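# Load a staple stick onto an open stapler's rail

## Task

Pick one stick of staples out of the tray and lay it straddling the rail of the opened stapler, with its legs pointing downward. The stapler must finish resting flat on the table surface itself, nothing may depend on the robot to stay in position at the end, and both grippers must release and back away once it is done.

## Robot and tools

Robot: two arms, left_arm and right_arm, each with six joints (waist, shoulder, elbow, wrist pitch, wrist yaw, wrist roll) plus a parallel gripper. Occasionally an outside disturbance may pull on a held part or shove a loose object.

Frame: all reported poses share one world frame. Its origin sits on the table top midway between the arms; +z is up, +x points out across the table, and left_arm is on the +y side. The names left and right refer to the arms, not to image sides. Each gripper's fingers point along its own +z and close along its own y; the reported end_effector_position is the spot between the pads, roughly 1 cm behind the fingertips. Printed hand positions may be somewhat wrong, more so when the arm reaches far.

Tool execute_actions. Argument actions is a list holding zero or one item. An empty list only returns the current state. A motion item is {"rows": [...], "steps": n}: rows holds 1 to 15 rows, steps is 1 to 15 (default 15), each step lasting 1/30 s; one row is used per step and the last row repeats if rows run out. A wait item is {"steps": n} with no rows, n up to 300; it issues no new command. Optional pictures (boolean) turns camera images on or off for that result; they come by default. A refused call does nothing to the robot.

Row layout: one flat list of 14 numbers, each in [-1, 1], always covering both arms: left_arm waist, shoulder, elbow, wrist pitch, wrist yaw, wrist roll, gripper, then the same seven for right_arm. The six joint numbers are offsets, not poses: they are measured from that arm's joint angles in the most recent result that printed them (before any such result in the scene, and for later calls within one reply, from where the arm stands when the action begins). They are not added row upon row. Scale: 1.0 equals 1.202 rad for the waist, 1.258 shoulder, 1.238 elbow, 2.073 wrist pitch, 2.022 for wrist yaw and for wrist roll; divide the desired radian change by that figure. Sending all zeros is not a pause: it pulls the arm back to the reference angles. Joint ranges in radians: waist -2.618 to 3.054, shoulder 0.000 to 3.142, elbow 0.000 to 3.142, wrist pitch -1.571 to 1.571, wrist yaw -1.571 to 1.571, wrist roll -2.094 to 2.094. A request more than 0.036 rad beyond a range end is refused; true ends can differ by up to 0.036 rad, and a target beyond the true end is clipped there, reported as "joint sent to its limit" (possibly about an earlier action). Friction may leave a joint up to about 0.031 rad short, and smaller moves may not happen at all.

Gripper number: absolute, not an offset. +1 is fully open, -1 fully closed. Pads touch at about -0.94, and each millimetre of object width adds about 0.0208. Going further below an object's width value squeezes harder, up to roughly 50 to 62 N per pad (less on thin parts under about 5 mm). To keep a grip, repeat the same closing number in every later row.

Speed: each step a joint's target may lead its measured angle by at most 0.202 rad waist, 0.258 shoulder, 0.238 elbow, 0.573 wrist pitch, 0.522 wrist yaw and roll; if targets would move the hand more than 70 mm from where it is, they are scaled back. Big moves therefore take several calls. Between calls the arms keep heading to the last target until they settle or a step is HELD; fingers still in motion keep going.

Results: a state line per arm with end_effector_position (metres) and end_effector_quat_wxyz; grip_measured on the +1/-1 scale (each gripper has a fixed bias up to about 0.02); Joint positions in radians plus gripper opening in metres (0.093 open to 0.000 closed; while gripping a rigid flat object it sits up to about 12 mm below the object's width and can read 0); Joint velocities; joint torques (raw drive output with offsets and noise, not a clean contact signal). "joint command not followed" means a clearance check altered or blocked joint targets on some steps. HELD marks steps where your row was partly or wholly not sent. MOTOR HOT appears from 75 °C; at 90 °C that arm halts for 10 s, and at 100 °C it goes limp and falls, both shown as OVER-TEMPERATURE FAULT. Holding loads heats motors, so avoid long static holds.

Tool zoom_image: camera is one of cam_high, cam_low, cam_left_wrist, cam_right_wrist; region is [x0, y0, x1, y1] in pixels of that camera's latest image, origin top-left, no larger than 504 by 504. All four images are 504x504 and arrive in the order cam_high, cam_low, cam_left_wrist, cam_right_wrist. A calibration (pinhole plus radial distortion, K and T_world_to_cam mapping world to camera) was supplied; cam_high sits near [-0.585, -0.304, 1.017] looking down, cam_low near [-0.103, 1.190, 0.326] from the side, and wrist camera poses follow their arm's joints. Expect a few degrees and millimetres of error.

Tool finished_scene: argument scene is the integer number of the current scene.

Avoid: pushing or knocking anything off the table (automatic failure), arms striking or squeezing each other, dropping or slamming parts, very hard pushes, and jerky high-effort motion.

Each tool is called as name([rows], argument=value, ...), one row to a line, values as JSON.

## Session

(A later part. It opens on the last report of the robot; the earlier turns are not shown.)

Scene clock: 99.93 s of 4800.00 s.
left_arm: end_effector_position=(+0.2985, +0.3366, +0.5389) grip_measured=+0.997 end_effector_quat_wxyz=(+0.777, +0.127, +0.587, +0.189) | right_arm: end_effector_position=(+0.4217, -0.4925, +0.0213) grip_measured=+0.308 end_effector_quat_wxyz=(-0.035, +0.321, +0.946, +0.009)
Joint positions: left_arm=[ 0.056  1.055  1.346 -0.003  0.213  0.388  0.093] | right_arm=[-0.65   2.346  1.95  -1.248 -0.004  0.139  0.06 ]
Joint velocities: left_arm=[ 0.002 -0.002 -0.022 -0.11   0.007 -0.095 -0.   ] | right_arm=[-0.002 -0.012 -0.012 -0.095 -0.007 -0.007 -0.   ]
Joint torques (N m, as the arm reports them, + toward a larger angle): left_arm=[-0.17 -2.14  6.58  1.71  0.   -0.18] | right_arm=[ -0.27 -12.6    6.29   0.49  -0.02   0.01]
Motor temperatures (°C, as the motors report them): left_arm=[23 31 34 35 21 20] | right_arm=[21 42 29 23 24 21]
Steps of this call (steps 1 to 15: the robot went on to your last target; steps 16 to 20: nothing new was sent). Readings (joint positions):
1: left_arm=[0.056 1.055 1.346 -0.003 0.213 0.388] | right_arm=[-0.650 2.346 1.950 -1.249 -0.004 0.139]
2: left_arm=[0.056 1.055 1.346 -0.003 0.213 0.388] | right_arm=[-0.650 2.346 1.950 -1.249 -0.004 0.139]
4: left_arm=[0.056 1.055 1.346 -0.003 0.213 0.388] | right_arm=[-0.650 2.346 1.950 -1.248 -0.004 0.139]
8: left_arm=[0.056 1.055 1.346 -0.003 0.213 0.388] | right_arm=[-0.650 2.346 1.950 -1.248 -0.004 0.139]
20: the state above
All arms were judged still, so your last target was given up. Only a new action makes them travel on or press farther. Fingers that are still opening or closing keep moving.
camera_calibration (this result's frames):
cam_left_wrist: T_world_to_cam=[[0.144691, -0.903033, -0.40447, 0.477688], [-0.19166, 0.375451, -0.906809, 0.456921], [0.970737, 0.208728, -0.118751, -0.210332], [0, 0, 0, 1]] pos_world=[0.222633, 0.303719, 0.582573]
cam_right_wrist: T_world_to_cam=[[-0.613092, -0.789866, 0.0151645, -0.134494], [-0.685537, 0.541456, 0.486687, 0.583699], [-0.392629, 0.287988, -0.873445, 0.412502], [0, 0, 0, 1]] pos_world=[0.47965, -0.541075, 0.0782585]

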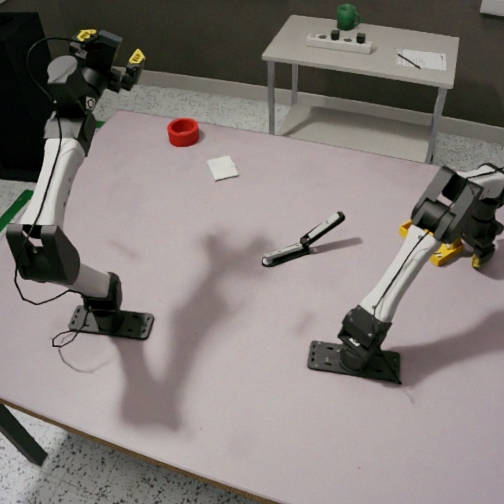

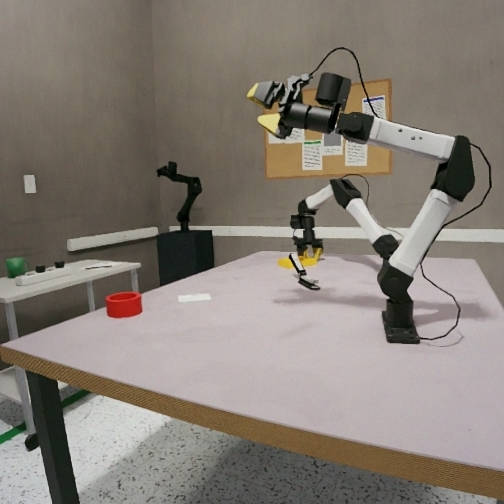

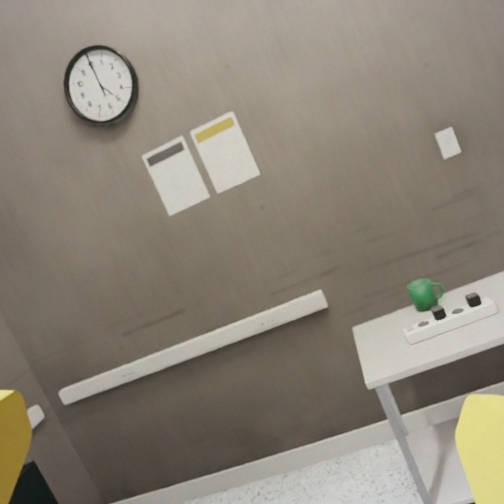

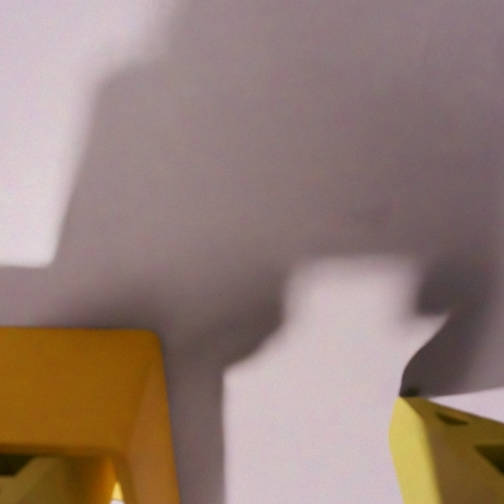

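execute_actions([
  {"rows":[[0,0,0,0,0,0,1,0,0,0,0,0,0,0.38],[0,0,0,0,0,0,1,0,0,0,0,0,0,0.45],[0,0,0,0,0,0,1,0,0,0,0,0,0,0.52],[0,0,0,0,0,0,1,0,0,0,0,0,0,0.6],[0,0,0,0,0,0,1,0,0,0,0,0,0,0.67],[0,0,0,0,0,0,1,0,0,0,0,0,0,0.74],[0,0,0,0,0,0,1,0,0,0,0,0,0,0.81],[0,0,0,0,0,0,1,0,0,0,0,0,0,0.88],[0,0,0,0,0,0,1,0.01,0,0,0,0,0,0.95],[0,0,0,0,0,0,1,0.015,0,0,0,0,0,1],[0,0,0,0,0,0,1,0.02,0,0,0,0,0,1],[0,0,0,0,0,0,1,0.026,0,0,0,0,0,1]],"steps":15},
], pictures=false)

execute_actions([
  {"steps":15},
], pictures=false)

execute_actions([
  {"rows":[[0,0,0,0,0,0,1,0,-0.04,0,0,0,0,0.9],[0,0,0,0,0,0,1,0,-0.08,0,-0.01,0,0,0.9],[0,0,0,0,0,0,1,0,-0.12,0,-0.02,0,0,0.9],[0,0,0,0,0,0,1,0,-0.15,0,-0.04,0,0,0.9],[0,0,0,0,0,0,1,0,-0.15,0,-0.05,0,0,0.9],[0,0,0,0,0,0,1,0,-0.15,0,-0.06,0,0,0.9],[0,0,0,0,0,0,1,0.05,-0.15,0,-0.06,0,0.03,0.9],[0,0,0,0,0,0,1,0.11,-0.15,0,-0.06,0,0.065,0.9]],"steps":15},
], pictures=false)

execute_actions([
  {"steps":25},
])

Scene clock: 115.07 s of 4800.00 s.
left_arm: end_effector_position=(+0.2985, +0.3366, +0.5389) grip_measured=+0.997 end_effector_quat_wxyz=(+0.777, +0.127, +0.587, +0.189) | right_arm: end_effector_position=(+0.4249, -0.4867, +0.0213) grip_measured=+0.985 end_effector_quat_wxyz=(-0.036, +0.314, +0.949, +0.008)
Joint positions: left_arm=[ 0.056  1.055  1.346 -0.003  0.213  0.388  0.093] | right_arm=[-0.635  2.346  1.95  -1.248 -0.004  0.139  0.092]
Joint velocities: left_arm=[ 0.022  0.007 -0.017 -0.022  0.022 -0.051 -0.001] | right_arm=[ 0.115 -0.017 -0.007 -0.022  0.007 -0.037  0.002]
Joint torques (N m, as the arm reports them, + toward a larger angle): left_arm=[-0.16 -2.11  6.55  1.72  0.   -0.18] | right_arm=[  0.36 -12.81   6.33   0.32  -0.04   0.01]
Motor temperatures (°C, as the motors report them): left_arm=[23 31 35 35 21 20] | right_arm=[21 44 29 23 24 21]
Steps of this call (steps 1 to 90: nothing new was sent; then 11.63 s passed at rest; steps 91 to 105: all 15 steps of this action). Readings (joint positions):
91: left_arm=[0.056 1.055 1.346 -0.003 0.213 0.388] | right_arm=[-0.650 2.346 1.950 -1.248 -0.004 0.139]
92: left_arm=[0.056 1.055 1.346 -0.003 0.213 0.388] | right_arm=[-0.650 2.346 1.950 -1.248 -0.004 0.139]
94: left_arm=[0.056 1.055 1.346 -0.003 0.213 0.388] | right_arm=[-0.650 2.346 1.950 -1.248 -0.004 0.139]
98: left_arm=[0.056 1.055 1.346 -0.003 0.213 0.388] | right_arm=[-0.650 2.346 1.950 -1.248 -0.004 0.139]
105: the state above

Scene clock: 115.57 s of 4800.00 s.
left_arm: end_effector_position=(+0.2985, +0.3366, +0.5389) grip_measured=+0.997 end_effector_quat_wxyz=(+0.777, +0.127, +0.587, +0.189) | right_arm: end_effector_position=(+0.4267, -0.4833, +0.0213) grip_measured=+0.985 end_effector_quat_wxyz=(-0.036, +0.310, +0.950, +0.008)
Joint positions: left_arm=[ 0.056  1.055  1.346 -0.003  0.213  0.388  0.093] | right_arm=[-0.626  2.346  1.95  -1.248 -0.004  0.139  0.092]
Joint velocities: left_arm=[-0.017 -0.022 -0.022  0.022 -0.022  0.037 -0.001] | right_arm=[ 0.007 -0.002  0.017  0.007 -0.022  0.007  0.001]
Joint torques (N m, as the arm reports them, + toward a larger angle): left_arm=[-0.15 -2.15  6.56  1.71 -0.01 -0.18] | right_arm=[  0.23 -12.8    6.34   0.3   -0.02   0.01]
Motor temperatures (°C, as the motors report them): left_arm=[23 31 35 35 21 20] | right_arm=[21 44 29 23 24 21]
Steps of this call (steps 1 to 15: the robot went on to your last target). Readings (joint positions):
1: left_arm=[0.056 1.055 1.346 -0.003 0.213 0.388] | right_arm=[-0.631 2.346 1.950 -1.248 -0.004 0.139]
2: left_arm=[0.056 1.055 1.346 -0.003 0.213 0.388] | right_arm=[-0.628 2.346 1.950 -1.248 -0.004 0.139]
4: left_arm=[0.056 1.055 1.346 -0.003 0.213 0.388] | right_arm=[-0.626 2.346 1.950 -1.248 -0.004 0.139]
8: left_arm=[0.056 1.055 1.346 -0.003 0.213 0.388] | right_arm=[-0.626 2.346 1.950 -1.248 -0.004 0.139]
15: the state above
All arms were judged still, so your last target was given up. Only a new action makes them travel on or press farther. Fingers that are still opening or closing keep moving.

Scene clock: 116.07 s of 4800.00 s.
left_arm: end_effector_position=(+0.2985, +0.3366, +0.5389) grip_measured=+0.997 end_effector_quat_wxyz=(+0.777, +0.127, +0.587, +0.189) | right_arm: end_effector_position=(+0.4413, -0.4183, +0.1068) grip_measured=+0.902 end_effector_quat_wxyz=(+0.020, +0.287, +0.958, +0.002)
Joint positions: left_arm=[ 0.056  1.055  1.346 -0.003  0.213  0.388  0.093] | right_arm=[-0.474  2.139  1.95  -1.343 -0.006  0.243  0.088]
Joint velocities: left_arm=[ 0.002 -0.017 -0.007 -0.037 -0.022 -0.022 -0.   ] | right_arm=[ 0.032  0.1    0.012 -0.11  -0.007  0.154 -0.   ]
Joint torques (N m, as the arm reports them, + toward a larger angle): left_arm=[-0.16 -2.17  6.57  1.7  -0.01 -0.2 ] | right_arm=[ -1.98 -10.65   6.59   0.41   0.03   0.1 ]
Motor temperatures (°C, as the motors report them): left_arm=[23 31 35 35 21 20] | right_arm=[21 44 29 23 24 21]
Steps of this call (steps 1 to 15: all 15 steps of this action). Readings (joint positions):
1: left_arm=[0.056 1.055 1.346 -0.003 0.213 0.388] | right_arm=[-0.626 2.343 1.950 -1.248 -0.004 0.139]
2: left_arm=[0.056 1.055 1.346 -0.003 0.213 0.388] | right_arm=[-0.626 2.336 1.950 -1.249 -0.004 0.139]
4: left_arm=[0.056 1.055 1.346 -0.003 0.213 0.388] | right_arm=[-0.626 2.294 1.950 -1.260 -0.004 0.139]
8: left_arm=[0.056 1.055 1.346 -0.003 0.213 0.388] | right_arm=[-0.610 2.161 1.950 -1.307 0.000 0.167]
15: the state above

Scene clock: 116.90 s of 4800.00 s.
left_arm: end_effector_position=(+0.2985, +0.3366, +0.5389) grip_measured=+0.997 end_effector_quat_wxyz=(+0.777, +0.127, +0.587, +0.189) | right_arm: end_effector_position=(+0.4374, -0.4211, +0.1050) grip_measured=+0.902 end_effector_quat_wxyz=(+0.012, +0.302, +0.953, +0.003)
Joint positions: left_arm=[ 0.056  1.055  1.346 -0.003  0.213  0.388  0.093] | right_arm=[-0.484  2.143  1.95  -1.354 -0.006  0.264  0.088]
Joint velocities: left_arm=[-0.002 -0.002 -0.002 -0.037  0.066  0.037 -0.   ] | right_arm=[-0.007 -0.002 -0.002  0.066 -0.007 -0.051 -0.001]
Joint torques (N m, as the arm reports them, + toward a larger angle): left_arm=[-0.14 -2.21  6.5   1.71  0.   -0.19] | right_arm=[ -0.95 -10.6    6.55   0.36   0.01   0.04]
Motor temperatures (°C, as the motors report them): left_arm=[23 31 35 35 21 20] | right_arm=[21 44 29 23 24 21]
Steps of this call (steps 1 to 25: the robot went on to your last target). Readings (joint positions):
1: left_arm=[0.056 1.055 1.346 -0.003 0.213 0.388] | right_arm=[-0.474 2.141 1.950 -1.346 -0.006 0.247]
2: left_arm=[0.056 1.055 1.346 -0.003 0.213 0.388] | right_arm=[-0.477 2.143 1.950 -1.347 -0.006 0.251]
4: left_arm=[0.056 1.055 1.346 -0.003 0.213 0.388] | right_arm=[-0.482 2.143 1.950 -1.350 -0.006 0.256]
8: left_arm=[0.056 1.055 1.346 -0.003 0.213 0.388] | right_arm=[-0.484 2.143 1.950 -1.353 -0.006 0.261]
25: the state above
camera_calibration (this result's frames):
cam_left_wrist: T_world_to_cam=[[0.144691, -0.903033, -0.40447, 0.477688], [-0.19166, 0.375451, -0.906809, 0.456921], [0.970737, 0.208728, -0.118751, -0.210332], [0, 0, 0, 1]] pos_world=[0.222633, 0.303719, 0.582573]
cam_right_wrist: T_world_to_cam=[[-0.581286, -0.81369, -0.00383888, -0.0917015], [-0.745675, 0.530797, 0.402769, 0.545681], [-0.325692, 0.236986, -0.915294, 0.42481], [0, 0, 0, 1]] pos_world=[0.491953, -0.464937, 0.168691]

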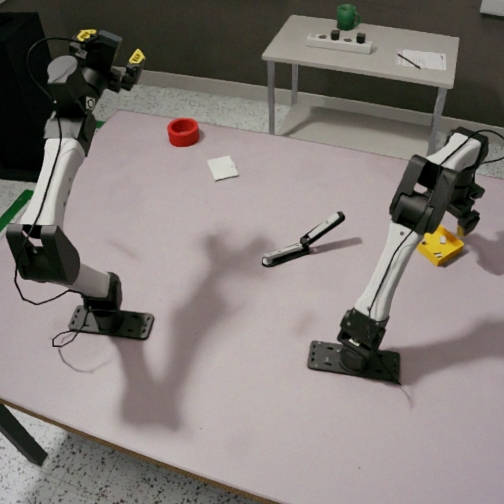

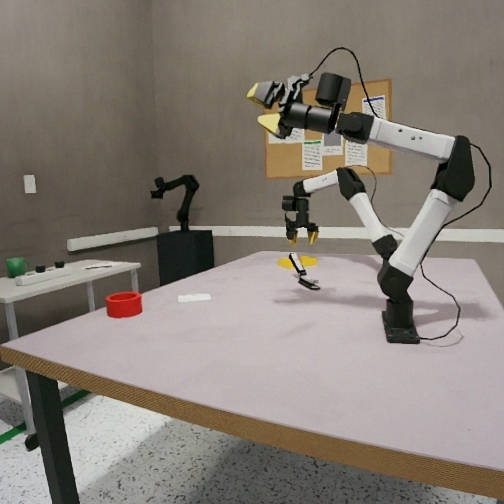

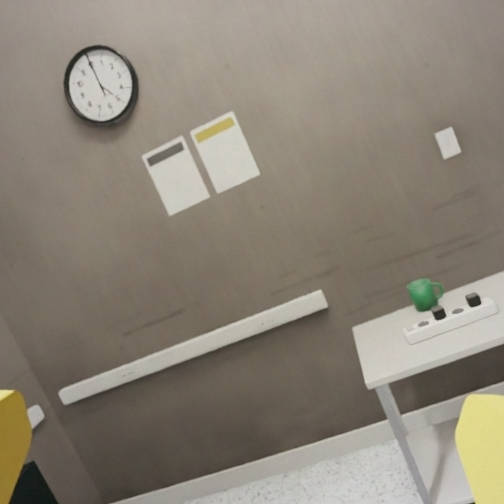

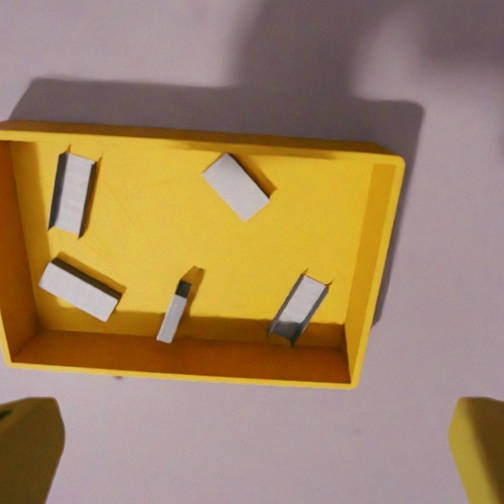

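execute_actions([
  {"rows":[[0,0,0,0,0,0,1,0,0.04,0,0.02,0,-0.06,-0.2],[0,0,0,0,0,0,1,0,0.08,0,0.04,0,-0.06,-0.2],[0,0,0,0,0,0,1,0,0.117,0,0.065,0,-0.06,-0.2]],"steps":15},
], pictures=false)

execute_actions([
  {"steps":25},
])

Scene clock: 136.53 s of 4800.00 s.
left_arm: end_effector_position=(+0.2985, +0.3366, +0.5389) grip_measured=+0.997 end_effector_quat_wxyz=(+0.777, +0.127, +0.587, +0.189) | right_arm: end_effector_position=(+0.4572, -0.4284, +0.0390) grip_measured=-0.198 end_effector_quat_wxyz=(-0.011, +0.248, +0.969, +0.004)
Joint positions: left_arm=[ 0.056  1.055  1.346 -0.003  0.213  0.388  0.093] | right_arm=[-0.484  2.304  1.95  -1.24  -0.006  0.153  0.036]
Joint velocities: left_arm=[-0.007 -0.022 -0.012  0.007  0.022  0.051 -0.001] | right_arm=[-0.022 -0.022 -0.012  0.022  0.022 -0.037 -0.001]
Joint torques (N m, as the arm reports them, + toward a larger angle): left_arm=[-0.2  -2.15  6.52  1.73 -0.01 -0.18] | right_arm=[ -0.32 -13.53   6.47   0.53  -0.02  -0.03]
Motor temperatures (°C, as the motors report them): left_arm=[23 30 35 36 21 20] | right_arm=[21 43 30 23 24 21]
Steps of this call (steps 1 to 15: the robot went on to your last target; steps 16 to 90: nothing new was sent; then 16.13 s passed at rest; steps 91 to 105: all 15 steps of this action). Readings (joint positions):
91: left_arm=[0.056 1.055 1.346 -0.003 0.213 0.388] | right_arm=[-0.484 2.146 1.950 -1.353 -0.006 0.248]
92: left_arm=[0.056 1.055 1.346 -0.003 0.213 0.388] | right_arm=[-0.484 2.153 1.950 -1.346 -0.006 0.228]
94: left_arm=[0.056 1.055 1.346 -0.003 0.213 0.388] | right_arm=[-0.484 2.191 1.950 -1.310 -0.006 0.200]
98: left_arm=[0.056 1.055 1.346 -0.003 0.213 0.388] | right_arm=[-0.484 2.289 1.950 -1.259 -0.006 0.169]
105: the state above

Scene clock: 137.37 s of 4800.00 s.
left_arm: end_effector_position=(+0.2985, +0.3366, +0.5389) grip_measured=+0.997 end_effector_quat_wxyz=(+0.777, +0.127, +0.587, +0.189) | right_arm: end_effector_position=(+0.4582, -0.4287, +0.0389) grip_measured=-0.198 end_effector_quat_wxyz=(-0.009, +0.246, +0.969, +0.004)
Joint positions: left_arm=[ 0.056  1.055  1.346 -0.003  0.213  0.388  0.093] | right_arm=[-0.484  2.304  1.95  -1.236 -0.006  0.149  0.036]
Joint velocities: left_arm=[ 0.007  0.012 -0.002 -0.007 -0.022 -0.051  0.   ] | right_arm=[ 0.007  0.002  0.007 -0.007  0.022  0.037 -0.001]
Joint torques (N m, as the arm reports them, + toward a larger angle): left_arm=[-0.11 -2.06  6.5   1.72  0.   -0.18] | right_arm=[ -0.27 -13.54   6.46   0.6   -0.03  -0.06]
Motor temperatures (°C, as the motors report them): left_arm=[23 30 35 36 21 20] | right_arm=[21 43 30 23 24 21]
Steps of this call (steps 1 to 15: the robot went on to your last target; steps 16 to 25: nothing new was sent). Readings (joint positions):
1: left_arm=[0.056 1.055 1.346 -0.003 0.213 0.388] | right_arm=[-0.484 2.304 1.950 -1.239 -0.006 0.152]
2: left_arm=[0.056 1.055 1.346 -0.003 0.213 0.388] | right_arm=[-0.484 2.304 1.950 -1.238 -0.006 0.152]
4: left_arm=[0.056 1.055 1.346 -0.003 0.213 0.388] | right_arm=[-0.484 2.304 1.950 -1.237 -0.006 0.151]
8: left_arm=[0.056 1.055 1.346 -0.003 0.213 0.388] | right_arm=[-0.484 2.304 1.950 -1.236 -0.006 0.150]
25: the state above
All arms were judged still, so your last target was given up. Only a new action makes them travel on or press farther. Fingers that are still opening or closing keep moving.
camera_calibration (this result's frames):
cam_left_wrist: T_world_to_cam=[[0.144691, -0.903033, -0.40447, 0.477688], [-0.19166, 0.375451, -0.906809, 0.456921], [0.970737, 0.208728, -0.118751, -0.210332], [0, 0, 0, 1]] pos_world=[0.222633, 0.303719, 0.582573]
cam_right_wrist: T_world_to_cam=[[-0.48352, -0.875318, 0.00512663, -0.157581], [-0.785431, 0.436437, 0.438886, 0.568191], [-0.386403, 0.208184, -0.898528, 0.387765], [0, 0, 0, 1]] pos_world=[0.519915, -0.46664, 0.0998538]

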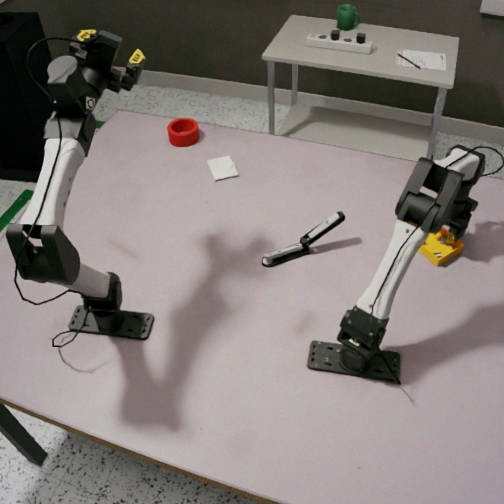

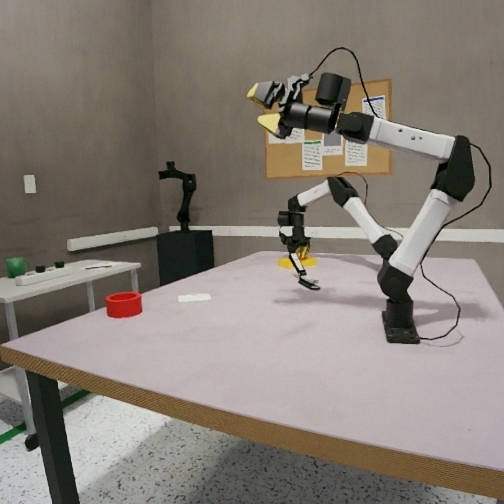

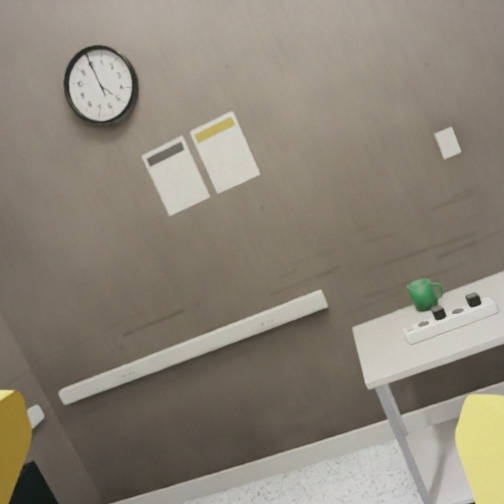

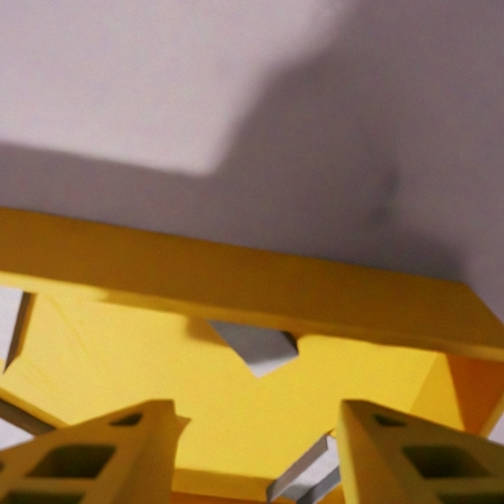

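execute_actions([
  {"rows":[[0,0,0,0,0,0,1,0,0,0,0.025,0,0,-0.25],[0,0,0,0,0,0,1,0,0,0,0.025,0,0,-0.25],[0,0,0,0,0,0,1,0,0.02,0,0.03,0,0,-0.25],[0,0,0,0,0,0,1,0,0.03,0,0.034,0,0,-0.25],[0,0,0,0,0,0,1,0,0.044,0,0.034,0,0,-0.25]],"steps":15},
], pictures=false)

execute_actions([
  {"steps":20},
])

Scene clock: 144.07 s of 4800.00 s.
left_arm: end_effector_position=(+0.2985, +0.3366, +0.5389) grip_measured=+0.997 end_effector_quat_wxyz=(+0.777, +0.127, +0.587, +0.189) | right_arm: end_effector_position=(+0.4659, -0.4315, +0.0199) grip_measured=-0.248 end_effector_quat_wxyz=(-0.006, +0.246, +0.969, +0.004)
Joint positions: left_arm=[ 0.056  1.055  1.346 -0.003  0.213  0.388  0.093] | right_arm=[-0.484  2.348  1.95  -1.186 -0.006  0.149  0.033]
Joint velocities: left_arm=[-0.002  0.002 -0.022 -0.037 -0.037  0.022  0.   ] | right_arm=[ 0.012  0.017  0.007 -0.007 -0.007 -0.022 -0.001]
Joint torques (N m, as the arm reports them, + toward a larger angle): left_arm=[-0.17 -2.11  6.48  1.71  0.   -0.17] | right_arm=[ -0.3  -12.09   6.37   0.61  -0.01   0.  ]
Motor temperatures (°C, as the motors report them): left_arm=[23 30 35 36 21 20] | right_arm=[21 44 30 23 24 21]
Steps of this call (steps 1 to 90: nothing new was sent; then 3.20 s passed at rest; steps 91 to 105: all 15 steps of this action). Readings (joint positions):
91: left_arm=[0.056 1.055 1.346 -0.003 0.213 0.388] | right_arm=[-0.484 2.304 1.950 -1.233 -0.006 0.149]
92: left_arm=[0.056 1.055 1.346 -0.003 0.213 0.388] | right_arm=[-0.484 2.304 1.950 -1.227 -0.006 0.149]
94: left_arm=[0.056 1.055 1.346 -0.003 0.213 0.388] | right_arm=[-0.484 2.305 1.950 -1.214 -0.006 0.149]
98: left_arm=[0.056 1.055 1.346 -0.003 0.213 0.388] | right_arm=[-0.484 2.329 1.950 -1.191 -0.006 0.149]
105: the state above

Scene clock: 144.73 s of 4800.00 s.
left_arm: end_effector_position=(+0.2985, +0.3366, +0.5389) grip_measured=+0.997 end_effector_quat_wxyz=(+0.777, +0.127, +0.587, +0.189) | right_arm: end_effector_position=(+0.4664, -0.4317, +0.0199) grip_measured=-0.248 end_effector_quat_wxyz=(-0.005, +0.246, +0.969, +0.004)
Joint positions: left_arm=[ 0.056  1.055  1.346 -0.003  0.213  0.388  0.093] | right_arm=[-0.484  2.348  1.95  -1.184 -0.006  0.149  0.033]
Joint velocities: left_arm=[-0.007 -0.027 -0.012  0.037 -0.022 -0.066 -0.001] | right_arm=[-0.017  0.002  0.002  0.051 -0.007  0.11   0.   ]
Joint torques (N m, as the arm reports them, + toward a larger angle): left_arm=[-0.2  -2.21  6.48  1.73  0.   -0.18] | right_arm=[ -0.32 -12.14   6.43   0.64  -0.02   0.  ]
Motor temperatures (°C, as the motors report them): left_arm=[23 30 35 36 21 20] | right_arm=[21 44 30 23 24 21]
Steps of this call (steps 1 to 15: the robot went on to your last target; steps 16 to 20: nothing new was sent). Readings (joint positions):
1: left_arm=[0.056 1.055 1.346 -0.003 0.213 0.388] | right_arm=[-0.484 2.348 1.950 -1.186 -0.006 0.149]
2: left_arm=[0.056 1.055 1.346 -0.003 0.213 0.388] | right_arm=[-0.484 2.348 1.950 -1.186 -0.006 0.149]
4: left_arm=[0.056 1.055 1.346 -0.003 0.213 0.388] | right_arm=[-0.484 2.348 1.950 -1.185 -0.006 0.149]
8: left_arm=[0.056 1.055 1.346 -0.003 0.213 0.388] | right_arm=[-0.484 2.348 1.950 -1.184 -0.006 0.149]
20: the state above
All arms were judged still, so your last target was given up. Only a new action makes them travel on or press farther. Fingers that are still opening or closing keep moving.
camera_calibration (this result's frames):
cam_left_wrist: T_world_to_cam=[[0.144691, -0.903033, -0.40447, 0.477688], [-0.19166, 0.375451, -0.906809, 0.456921], [0.970737, 0.208728, -0.118751, -0.210332], [0, 0, 0, 1]] pos_world=[0.222633, 0.303719, 0.582573]
cam_right_wrist: T_world_to_cam=[[-0.483551, -0.875307, 0.00400306, -0.156083], [-0.788398, 0.437517, 0.432444, 0.586322], [-0.380272, 0.205953, -0.901652, 0.370658], [0, 0, 0, 1]] pos_world=[0.527732, -0.469485, 0.081278]

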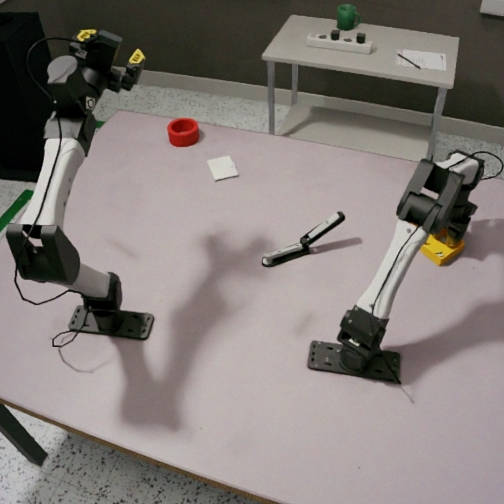

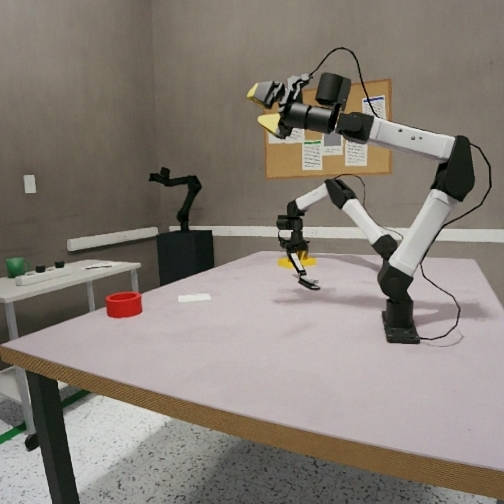

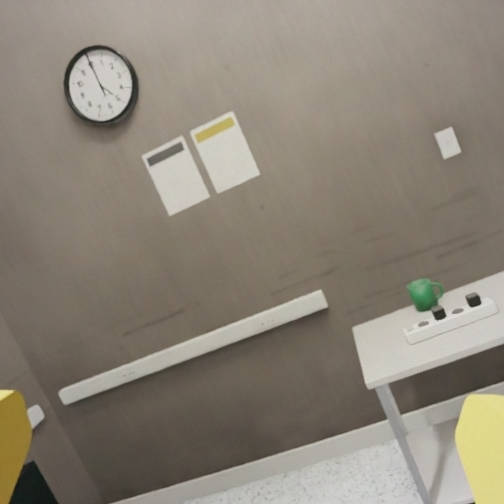

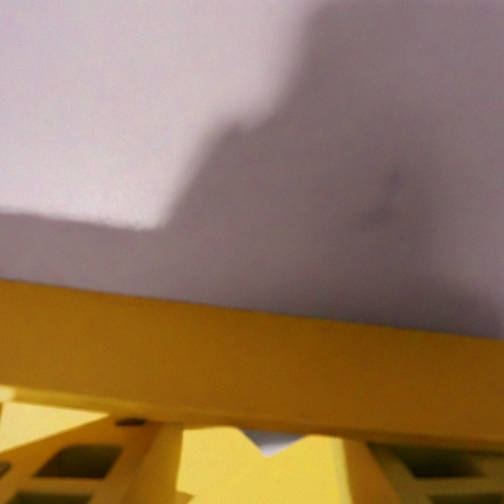

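execute_actions([
  {"rows":[[0,0,0,0,0,0,1,0,0,0,0,0,0,-0.3],[0,0,0,0,0,0,1,0,0,0,0,0,0,-0.34],[0,0,0,0,0,0,1,0,0,0,0,0,0,-0.38],[0,0,0,0,0,0,1,0,0,0,0,0,0,-0.42],[0,0,0,0,0,0,1,0,0,0,0,0,0,-0.46],[0,0,0,0,0,0,1,0,0,0,0,0,0,-0.5],[0,0,0,0,0,0,1,0,0,0,0,0,0,-0.54],[0,0,0,0,0,0,1,0,0,0,0,0,0,-0.58],[0,0,0,0,0,0,1,0,0,0,0,0,0,-0.62],[0,0,0,0,0,0,1,0,0,0,0,0,0,-0.66],[0,0,0,0,0,0,1,0,0,0,0,0,0,-0.7],[0,0,0,0,0,0,1,0,0,0,0,0,0,-0.74]],"steps":15},
])

Scene clock: 151.80 s of 4800.00 s.
left_arm: end_effector_position=(+0.2985, +0.3366, +0.5389) grip_measured=+0.997 end_effector_quat_wxyz=(+0.777, +0.127, +0.587, +0.189) | right_arm: end_effector_position=(+0.4664, -0.4317, +0.0199) grip_measured=-0.729 end_effector_quat_wxyz=(-0.005, +0.246, +0.969, +0.004)
Joint positions: left_arm=[ 0.056  1.055  1.346 -0.003  0.213  0.388  0.093] | right_arm=[-0.484  2.348  1.95  -1.184 -0.006  0.149  0.01 ]
Joint velocities: left_arm=[-0.007  0.007 -0.007 -0.037 -0.051 -0.081 -0.001] | right_arm=[ 0.002  0.012  0.002 -0.037  0.007 -0.11   0.001]
Joint torques (N m, as the arm reports them, + toward a larger angle): left_arm=[-0.21 -2.13  6.53  1.71 -0.02 -0.18] | right_arm=[ -0.26 -12.94   6.46   0.45  -0.02   0.  ]
Motor temperatures (°C, as the motors report them): left_arm=[23 30 35 37 21 20] | right_arm=[21 45 30 23 24 21]
Steps of this call (steps 1 to 90: nothing new was sent; then 3.57 s passed at rest; steps 91 to 105: all 15 steps of this action). Readings (joint positions):
91: left_arm=[0.056 1.055 1.346 -0.003 0.213 0.388] | right_arm=[-0.484 2.348 1.950 -1.184 -0.006 0.149]
92: left_arm=[0.056 1.055 1.346 -0.003 0.213 0.388] | right_arm=[-0.484 2.348 1.950 -1.184 -0.006 0.149]
94: left_arm=[0.056 1.055 1.346 -0.003 0.213 0.388] | right_arm=[-0.484 2.348 1.950 -1.184 -0.006 0.149]
98: left_arm=[0.056 1.055 1.346 -0.003 0.213 0.388] | right_arm=[-0.484 2.348 1.950 -1.184 -0.006 0.149]
105: the state above
camera_calibration (this result's frames):
cam_left_wrist: T_world_to_cam=[[0.144691, -0.903033, -0.40447, 0.477688], [-0.19166, 0.375451, -0.906809, 0.456921], [0.970737, 0.208728, -0.118751, -0.210332], [0, 0, 0, 1]] pos_world=[0.222633, 0.303719, 0.582573]
cam_right_wrist: T_world_to_cam=[[-0.483551, -0.875307, 0.00400306, -0.156083], [-0.788398, 0.437517, 0.432444, 0.586322], [-0.380272, 0.205953, -0.901652, 0.370658], [0, 0, 0, 1]] pos_world=[0.527732, -0.469485, 0.081278]

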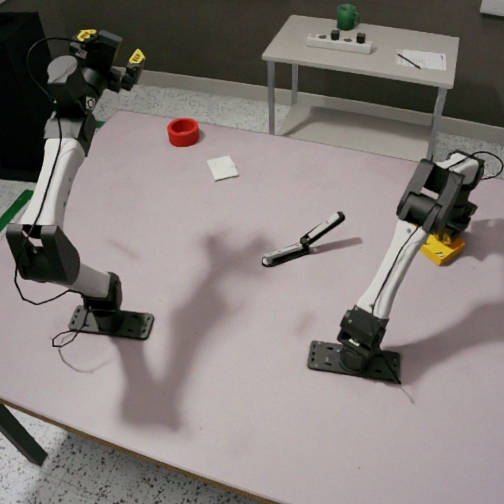

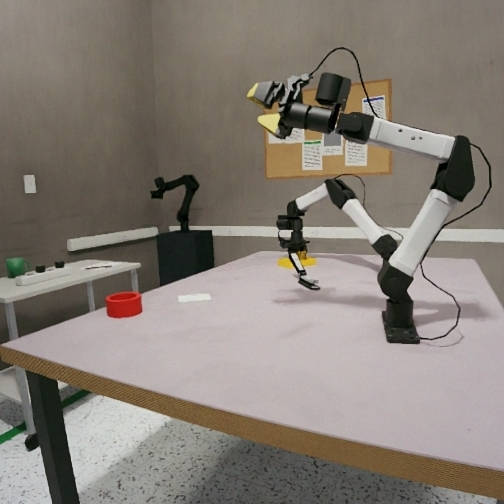

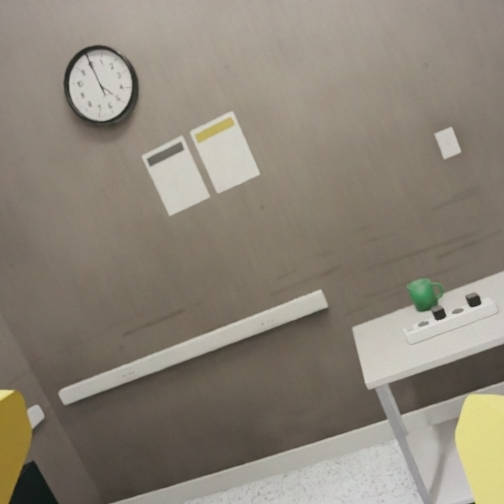

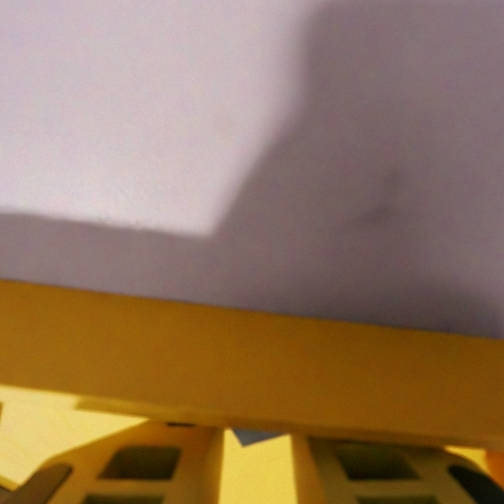

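execute_actions([
  {"rows":[[0,0,0,0,0,0,1,0,0,0,-0.01,0,0,-0.8],[0,0,0,0,0,0,1,0,0,0,-0.02,0,0,-0.8],[0,0,0,0,0,0,1,0,0,0,-0.03,0,0,-0.8],[0,0,0,0,0,0,1,0,0,0,-0.04,0,0,-0.8]],"steps":15},
], pictures=false)

execute_actions([
  {"steps":15},
])

Scene clock: 157.63 s of 4800.00 s.
left_arm: end_effector_position=(+0.2985, +0.3366, +0.5389) grip_measured=+0.997 end_effector_quat_wxyz=(+0.777, +0.127, +0.587, +0.189) | right_arm: end_effector_position=(+0.4531, -0.4268, +0.0204) grip_measured=-0.785 end_effector_quat_wxyz=(-0.034, +0.246, +0.969, +0.006)
Joint positions: left_arm=[ 0.056  1.055  1.346 -0.003  0.213  0.388  0.093] | right_arm=[-0.484  2.348  1.95  -1.243 -0.006  0.149  0.008]
Joint velocities: left_arm=[-0.002 -0.002 -0.002 -0.022 -0.022 -0.066  0.   ] | right_arm=[-0.007  0.002 -0.002 -0.037  0.022 -0.022  0.   ]
Joint torques (N m, as the arm reports them, + toward a larger angle): left_arm=[-0.17 -2.11  6.55  1.71  0.02 -0.18] | right_arm=[ -0.27 -12.81   6.32   0.11  -0.02   0.  ]
Motor temperatures (°C, as the motors report them): left_arm=[23 30 36 37 21 20] | right_arm=[21 45 30 23 24 21]
Steps of this call (steps 1 to 15: the robot went on to your last target; steps 16 to 90: nothing new was sent; then 2.33 s passed at rest; steps 91 to 105: all 15 steps of this action). Readings (joint positions):
91: left_arm=[0.056 1.055 1.346 -0.003 0.213 0.388] | right_arm=[-0.484 2.348 1.950 -1.185 -0.006 0.149]
92: left_arm=[0.056 1.055 1.346 -0.003 0.213 0.388] | right_arm=[-0.484 2.348 1.950 -1.186 -0.006 0.149]
94: left_arm=[0.056 1.055 1.346 -0.003 0.213 0.388] | right_arm=[-0.484 2.348 1.950 -1.200 -0.006 0.149]
98: left_arm=[0.056 1.055 1.346 -0.003 0.213 0.388] | right_arm=[-0.484 2.348 1.950 -1.229 -0.006 0.149]
105: the state above

Scene clock: 158.13 s of 4800.00 s.
left_arm: end_effector_position=(+0.2985, +0.3366, +0.5389) grip_measured=+0.997 end_effector_quat_wxyz=(+0.777, +0.127, +0.587, +0.189) | right_arm: end_effector_position=(+0.4525, -0.4266, +0.0205) grip_measured=-0.785 end_effector_quat_wxyz=(-0.036, +0.246, +0.969, +0.007)
Joint positions: left_arm=[ 0.056  1.055  1.346 -0.003  0.213  0.388  0.093] | right_arm=[-0.484  2.348  1.95  -1.246 -0.006  0.149  0.008]
Joint velocities: left_arm=[-0.002  0.007  0.022  0.007 -0.037  0.081 -0.001] | right_arm=[-0.012 -0.022  0.002 -0.051 -0.007  0.051 -0.   ]
Joint torques (N m, as the arm reports them, + toward a larger angle): left_arm=[-0.17 -2.17  6.53  1.71 -0.01 -0.16] | right_arm=[ -0.28 -12.83   6.35   0.1   -0.01   0.  ]
Motor temperatures (°C, as the motors report them): left_arm=[23 30 36 37 21 20] | right_arm=[21 45 30 23 24 21]
Steps of this call (steps 1 to 15: the robot went on to your last target). Readings (joint positions):
1: left_arm=[0.056 1.055 1.346 -0.003 0.213 0.388] | right_arm=[-0.484 2.348 1.950 -1.244 -0.006 0.149]
2: left_arm=[0.056 1.055 1.346 -0.003 0.213 0.388] | right_arm=[-0.484 2.348 1.950 -1.244 -0.006 0.149]
4: left_arm=[0.056 1.055 1.346 -0.003 0.213 0.388] | right_arm=[-0.484 2.348 1.950 -1.245 -0.006 0.149]
8: left_arm=[0.056 1.055 1.346 -0.003 0.213 0.388] | right_arm=[-0.484 2.348 1.950 -1.245 -0.006 0.149]
15: the state above
All arms were judged still, so your last target was given up. Only a new action makes them travel on or press farther. Fingers that are still opening or closing keep moving.
camera_calibration (this result's frames):
cam_left_wrist: T_world_to_cam=[[0.144691, -0.903033, -0.40447, 0.477688], [-0.19166, 0.375451, -0.906809, 0.456921], [0.970737, 0.208728, -0.118751, -0.210332], [0, 0, 0, 1]] pos_world=[0.222633, 0.303719, 0.582573]
cam_right_wrist: T_world_to_cam=[[-0.483046, -0.875491, 0.0135113, -0.158893], [-0.761878, 0.427865, 0.486285, 0.555592], [-0.43152, 0.224604, -0.873696, 0.395423], [0, 0, 0, 1]] pos_world=[0.517173, -0.465642, 0.0774499]

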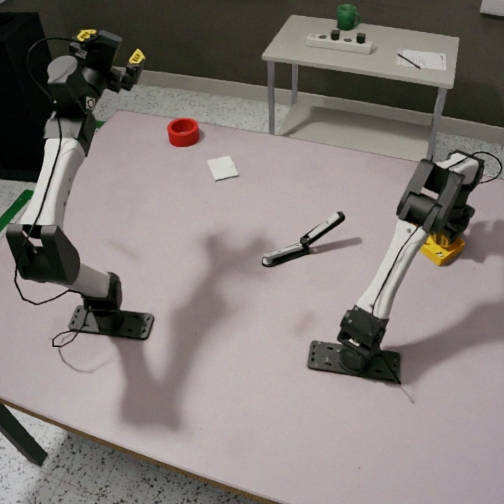

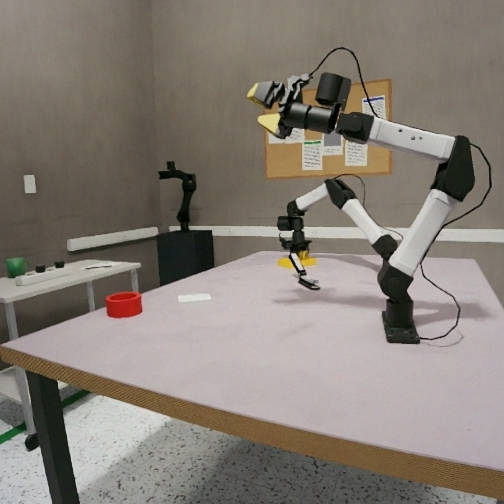

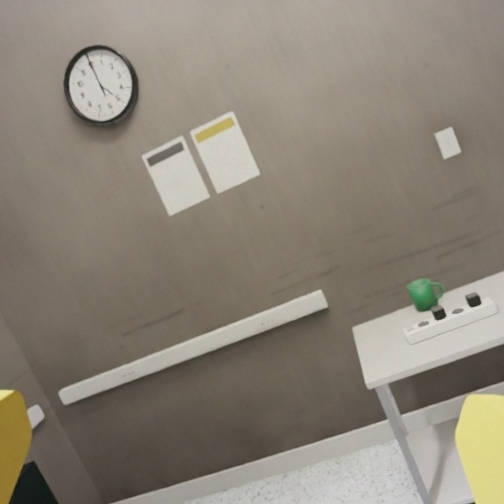

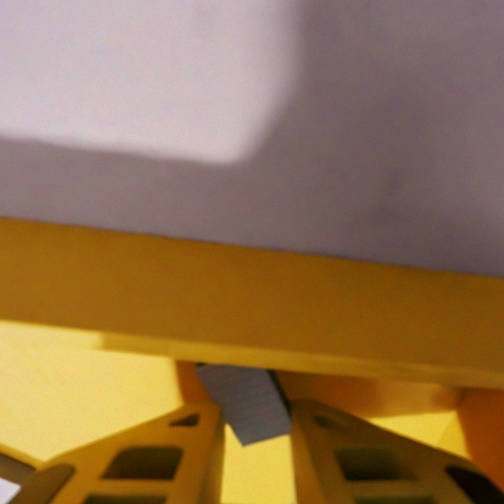

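Open, roll −0.25, move out 8 mm, reclose.

execute_actions([
  {"rows":[[0,0,0,0,0,0,1,0,0,0,0,0,0,-0.6],[0,0,0,0,0,0,1,0,0,0,0,0,0,-0.4],[0,0,0,0,0,0,1,0,0,0,0,0,0,-0.3],[0,0,0,0,0,0,1,0,0,0,0,0,0,-0.3],[0,0,0,0,0,0,1,0,0,0,0.026,0,-0.12,-0.3]],"steps":15},
], pictures=false)

execute_actions([
  {"steps":15},
], pictures=false)

execute_actions([
  {"rows":[[0,0,0,0,0,0,1,0,0,0,0,0,0,-0.36],[0,0,0,0,0,0,1,0,0,0,0,0,0,-0.42],[0,0,0,0,0,0,1,0,0,0,0,0,0,-0.48],[0,0,0,0,0,0,1,0,0,0,0,0,0,-0.54],[0,0,0,0,0,0,1,0,0,0,0,0,0,-0.6],[0,0,0,0,0,0,1,0,0,0,0,0,0,-0.65],[0,0,0,0,0,0,1,0,0,0,0,0,0,-0.7],[0,0,0,0,0,0,1,0,0,0,0,0,0,-0.75],[0,0,0,0,0,0,1,0,0,0,0,0,0,-0.8]],"steps":15},
], pictures=false)

execute_actions([
  {"rows":[[0,0,0,0,0,0,1,0,-0.04,0,-0.01,0,0,-0.8],[0,0,0,0,0,0,1,0,-0.08,0,-0.03,0,0,-0.8],[0,0,0,0,0,0,1,0,-0.12,0,-0.05,0,0,-0.8],[0,0,0,0,0,0,1,0,-0.16,0,-0.07,0,0,-0.8],[0,0,0,0,0,0,1,0,-0.2,0,-0.09,0,0,-0.8],[0,0,0,0,0,0,1,0,-0.2,0,-0.11,0,0,-0.8]],"steps":15},
], pictures=false)

execute_actions([
  {"steps":20},
])

Scene clock: 170.00 s of 4800.00 s.
left_arm: end_effector_position=(+0.2985, +0.3366, +0.5389) grip_measured=+0.997 end_effector_quat_wxyz=(+0.777, +0.127, +0.587, +0.189) | right_arm: end_effector_position=(+0.4601, -0.4294, +0.0200) grip_measured=-0.302 end_effector_quat_wxyz=(-0.018, +0.141, +0.990, +0.007)
Joint positions: left_arm=[ 0.056  1.055  1.346 -0.003  0.213  0.388  0.093] | right_arm=[-0.484  2.348  1.95  -1.212 -0.006 -0.066  0.031]
Joint velocities: left_arm=[-0.017  0.002 -0.007 -0.007  0.037  0.022 -0.001] | right_arm=[ 0.002 -0.017  0.007  0.066 -0.037 -0.168 -0.   ]
Joint torques (N m, as the arm reports them, + toward a larger angle): left_arm=[-0.15 -2.13  6.63  1.71  0.01 -0.18] | right_arm=[ -0.38 -12.85   6.37   0.58  -0.04  -0.05]
Motor temperatures (°C, as the motors report them): left_arm=[23 30 36 37 21 20] | right_arm=[21 46 30 23 24 21]
Steps of this call (steps 1 to 90: nothing new was sent; then 8.37 s passed at rest; steps 91 to 105: all 15 steps of this action). Readings (joint positions):
91: left_arm=[0.056 1.055 1.346 -0.003 0.213 0.388] | right_arm=[-0.484 2.348 1.950 -1.246 -0.006 0.149]
92: left_arm=[0.056 1.055 1.346 -0.003 0.213 0.388] | right_arm=[-0.484 2.348 1.950 -1.246 -0.006 0.149]
94: left_arm=[0.056 1.055 1.346 -0.003 0.213 0.388] | right_arm=[-0.484 2.348 1.950 -1.246 -0.006 0.149]
98: left_arm=[0.056 1.055 1.346 -0.003 0.213 0.388] | right_arm=[-0.484 2.348 1.950 -1.225 -0.006 0.016]
105: the state above

Scene clock: 170.50 s of 4800.00 s.
left_arm: end_effector_position=(+0.2985, +0.3366, +0.5389) grip_measured=+0.997 end_effector_quat_wxyz=(+0.777, +0.127, +0.587, +0.189) | right_arm: end_effector_position=(+0.4604, -0.4295, +0.0200) grip_measured=-0.302 end_effector_quat_wxyz=(-0.017, +0.131, +0.991, +0.007)
Joint positions: left_arm=[ 0.056  1.055  1.346 -0.003  0.213  0.388  0.093] | right_arm=[-0.484  2.348  1.95  -1.21  -0.006 -0.087  0.031]
Joint velocities: left_arm=[-0.002 -0.012 -0.007 -0.037  0.037 -0.007 -0.   ] | right_arm=[-0.007 -0.012 -0.007 -0.081  0.007  0.037  0.001]
Joint torques (N m, as the arm reports them, + toward a larger angle): left_arm=[-0.13 -2.15  6.5   1.71 -0.01 -0.18] | right_arm=[ -0.25 -12.87   6.4    0.58  -0.04  -0.04]
Motor temperatures (°C, as the motors report them): left_arm=[23 30 36 37 21 20] | right_arm=[21 46 30 23 24 21]
Steps of this call (steps 1 to 15: the robot went on to your last target). Readings (joint positions):
1: left_arm=[0.056 1.055 1.346 -0.003 0.213 0.388] | right_arm=[-0.484 2.348 1.950 -1.212 -0.006 -0.070]
2: left_arm=[0.056 1.055 1.346 -0.003 0.213 0.388] | right_arm=[-0.484 2.348 1.950 -1.211 -0.006 -0.074]
4: left_arm=[0.056 1.055 1.346 -0.003 0.213 0.388] | right_arm=[-0.484 2.348 1.950 -1.211 -0.006 -0.079]
8: left_arm=[0.056 1.055 1.346 -0.003 0.213 0.388] | right_arm=[-0.484 2.348 1.950 -1.210 -0.006 -0.084]
15: the state above

Scene clock: 171.00 s of 4800.00 s.
left_arm: end_effector_position=(+0.2985, +0.3366, +0.5389) grip_measured=+0.997 end_effector_quat_wxyz=(+0.777, +0.127, +0.587, +0.189) | right_arm: end_effector_position=(+0.4604, -0.4295, +0.0200) grip_measured=-0.796 end_effector_quat_wxyz=(-0.017, +0.131, +0.991, +0.007)
Joint positions: left_arm=[ 0.056  1.055  1.346 -0.003  0.213  0.388  0.093] | right_arm=[-0.484  2.348  1.95  -1.21  -0.006 -0.087  0.007]
Joint velocities: left_arm=[-0.002 -0.002 -0.012 -0.022  0.022  0.007  0.   ] | right_arm=[-0.007 -0.002  0.007  0.007 -0.037 -0.037 -0.   ]
Joint torques (N m, as the arm reports them, + toward a larger angle): left_arm=[-0.19 -2.07  6.53  1.71  0.   -0.18] | right_arm=[ -0.32 -13.     6.41   0.39  -0.04   0.  ]
Motor temperatures (°C, as the motors report them): left_arm=[23 30 36 37 21 20] | right_arm=[21 46 30 23 24 21]
Steps of this call (steps 1 to 15: all 15 steps of this action). Readings (joint positions):
1: left_arm=[0.056 1.055 1.346 -0.003 0.213 0.388] | right_arm=[-0.484 2.348 1.950 -1.210 -0.006 -0.087]
2: left_arm=[0.056 1.055 1.346 -0.003 0.213 0.388] | right_arm=[-0.484 2.348 1.950 -1.210 -0.006 -0.087]
4: left_arm=[0.056 1.055 1.346 -0.003 0.213 0.388] | right_arm=[-0.484 2.348 1.950 -1.210 -0.006 -0.087]
8: left_arm=[0.056 1.055 1.346 -0.003 0.213 0.388] | right_arm=[-0.484 2.348 1.950 -1.210 -0.006 -0.087]
15: the state above

Scene clock: 171.50 s of 4800.00 s.
left_arm: end_effector_position=(+0.2985, +0.3366, +0.5389) grip_measured=+0.997 end_effector_quat_wxyz=(+0.777, +0.127, +0.587, +0.189) | right_arm: end_effector_position=(+0.4256, -0.4168, +0.1338) grip_measured=-0.798 end_effector_quat_wxyz=(+0.024, +0.131, +0.991, -0.002)
Joint positions: left_arm=[ 0.056  1.055  1.346 -0.003  0.213  0.388  0.093] | right_arm=[-0.484  2.069  1.95  -1.404 -0.006 -0.087  0.007]
Joint velocities: left_arm=[-0.007  0.002  0.012  0.022 -0.081 -0.11  -0.001] | right_arm=[-0.007  0.168 -0.012 -0.168  0.022 -0.022 -0.   ]
Joint torques (N m, as the arm reports them, + toward a larger angle): left_arm=[-0.13 -2.11  6.58  1.71 -0.01 -0.18] | right_arm=[-0.31 -9.86  6.55  0.45 -0.04  0.  ]
Motor temperatures (°C, as the motors report them): left_arm=[23 30 36 37 21 20] | right_arm=[21 47 30 23 24 21]
Steps of this call (steps 1 to 15: all 15 steps of this action). Readings (joint positions):
1: left_arm=[0.056 1.055 1.346 -0.003 0.213 0.388] | right_arm=[-0.484 2.345 1.950 -1.210 -0.006 -0.087]
2: left_arm=[0.056 1.055 1.346 -0.003 0.213 0.388] | right_arm=[-0.484 2.337 1.950 -1.215 -0.006 -0.087]
4: left_arm=[0.056 1.055 1.346 -0.003 0.213 0.388] | right_arm=[-0.484 2.296 1.950 -1.245 -0.006 -0.087]
8: left_arm=[0.056 1.055 1.346 -0.003 0.213 0.388] | right_arm=[-0.484 2.137 1.950 -1.330 -0.006 -0.087]
15: the state above

Scene clock: 172.17 s of 4800.00 s.
left_arm: end_effector_position=(+0.2985, +0.3366, +0.5389) grip_measured=+0.997 end_effector_quat_wxyz=(+0.777, +0.127, +0.587, +0.189) | right_arm: end_effector_position=(+0.4223, -0.4156, +0.1279) grip_measured=-0.798 end_effector_quat_wxyz=(+0.009, +0.131, +0.991, +0.001)
Joint positions: left_arm=[ 0.056  1.055  1.346 -0.003  0.213  0.388  0.093] | right_arm=[-0.484  2.084  1.95  -1.42  -0.006 -0.087  0.007]
Joint velocities: left_arm=[-0.002 -0.007  0.002  0.051 -0.037  0.022  0.   ] | right_arm=[ 0.012 -0.012 -0.007 -0.007 -0.051  0.007 -0.   ]
Joint torques (N m, as the arm reports them, + toward a larger angle): left_arm=[-0.18 -2.13  6.5   1.7   0.   -0.18] | right_arm=[ -0.29 -10.17   6.48   0.36  -0.04   0.  ]
Motor temperatures (°C, as the motors report them): left_arm=[23 30 36 37 21 20] | right_arm=[21 46 30 23 24 21]
Steps of this call (steps 1 to 20: the robot went on to your last target). Readings (joint positions):
1: left_arm=[0.056 1.055 1.346 -0.003 0.213 0.388] | right_arm=[-0.484 2.075 1.950 -1.408 -0.006 -0.087]
2: left_arm=[0.056 1.055 1.346 -0.003 0.213 0.388] | right_arm=[-0.484 2.079 1.950 -1.411 -0.006 -0.087]
4: left_arm=[0.056 1.055 1.346 -0.003 0.213 0.388] | right_arm=[-0.484 2.084 1.950 -1.414 -0.006 -0.087]
8: left_arm=[0.056 1.055 1.346 -0.003 0.213 0.388] | right_arm=[-0.484 2.084 1.950 -1.418 -0.006 -0.087]
20: the state above
camera_calibration (this result's frames):
cam_left_wrist: T_world_to_cam=[[0.144691, -0.903033, -0.40447, 0.477688], [-0.19166, 0.375451, -0.906809, 0.456921], [0.970737, 0.208728, -0.118751, -0.210332], [0, 0, 0, 1]] pos_world=[0.222633, 0.303719, 0.582573]
cam_right_wrist: T_world_to_cam=[[-0.266183, -0.963916, 0.0036486, -0.292371], [-0.880485, 0.244681, 0.406051, 0.459861], [-0.392292, 0.104871, -0.913843, 0.412574], [0, 0, 0, 1]] pos_world=[0.488926, -0.437608, 0.191368]

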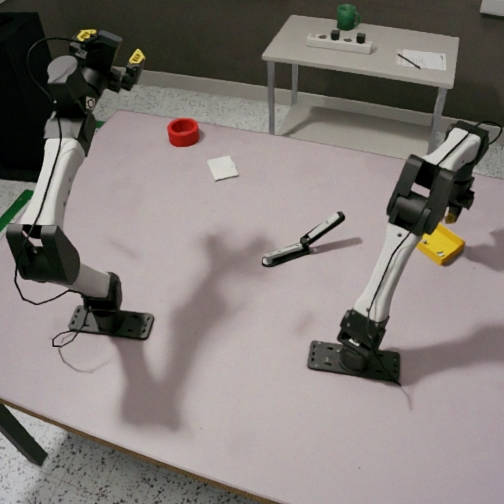

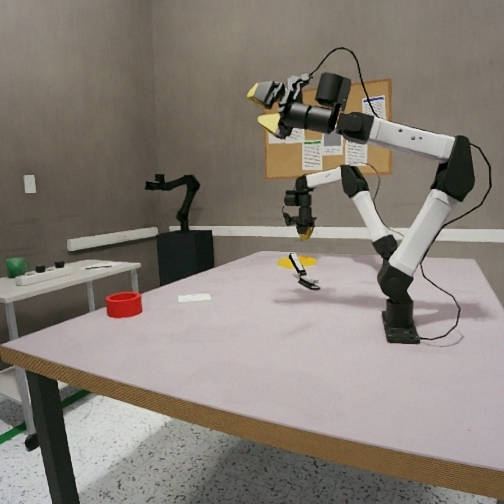

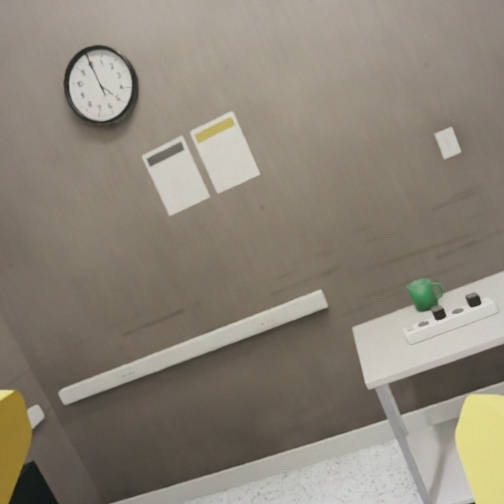

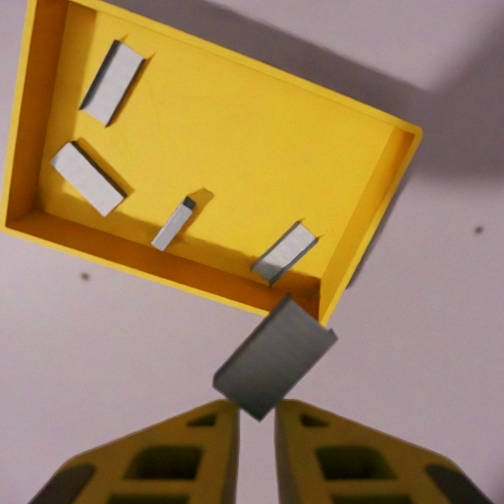

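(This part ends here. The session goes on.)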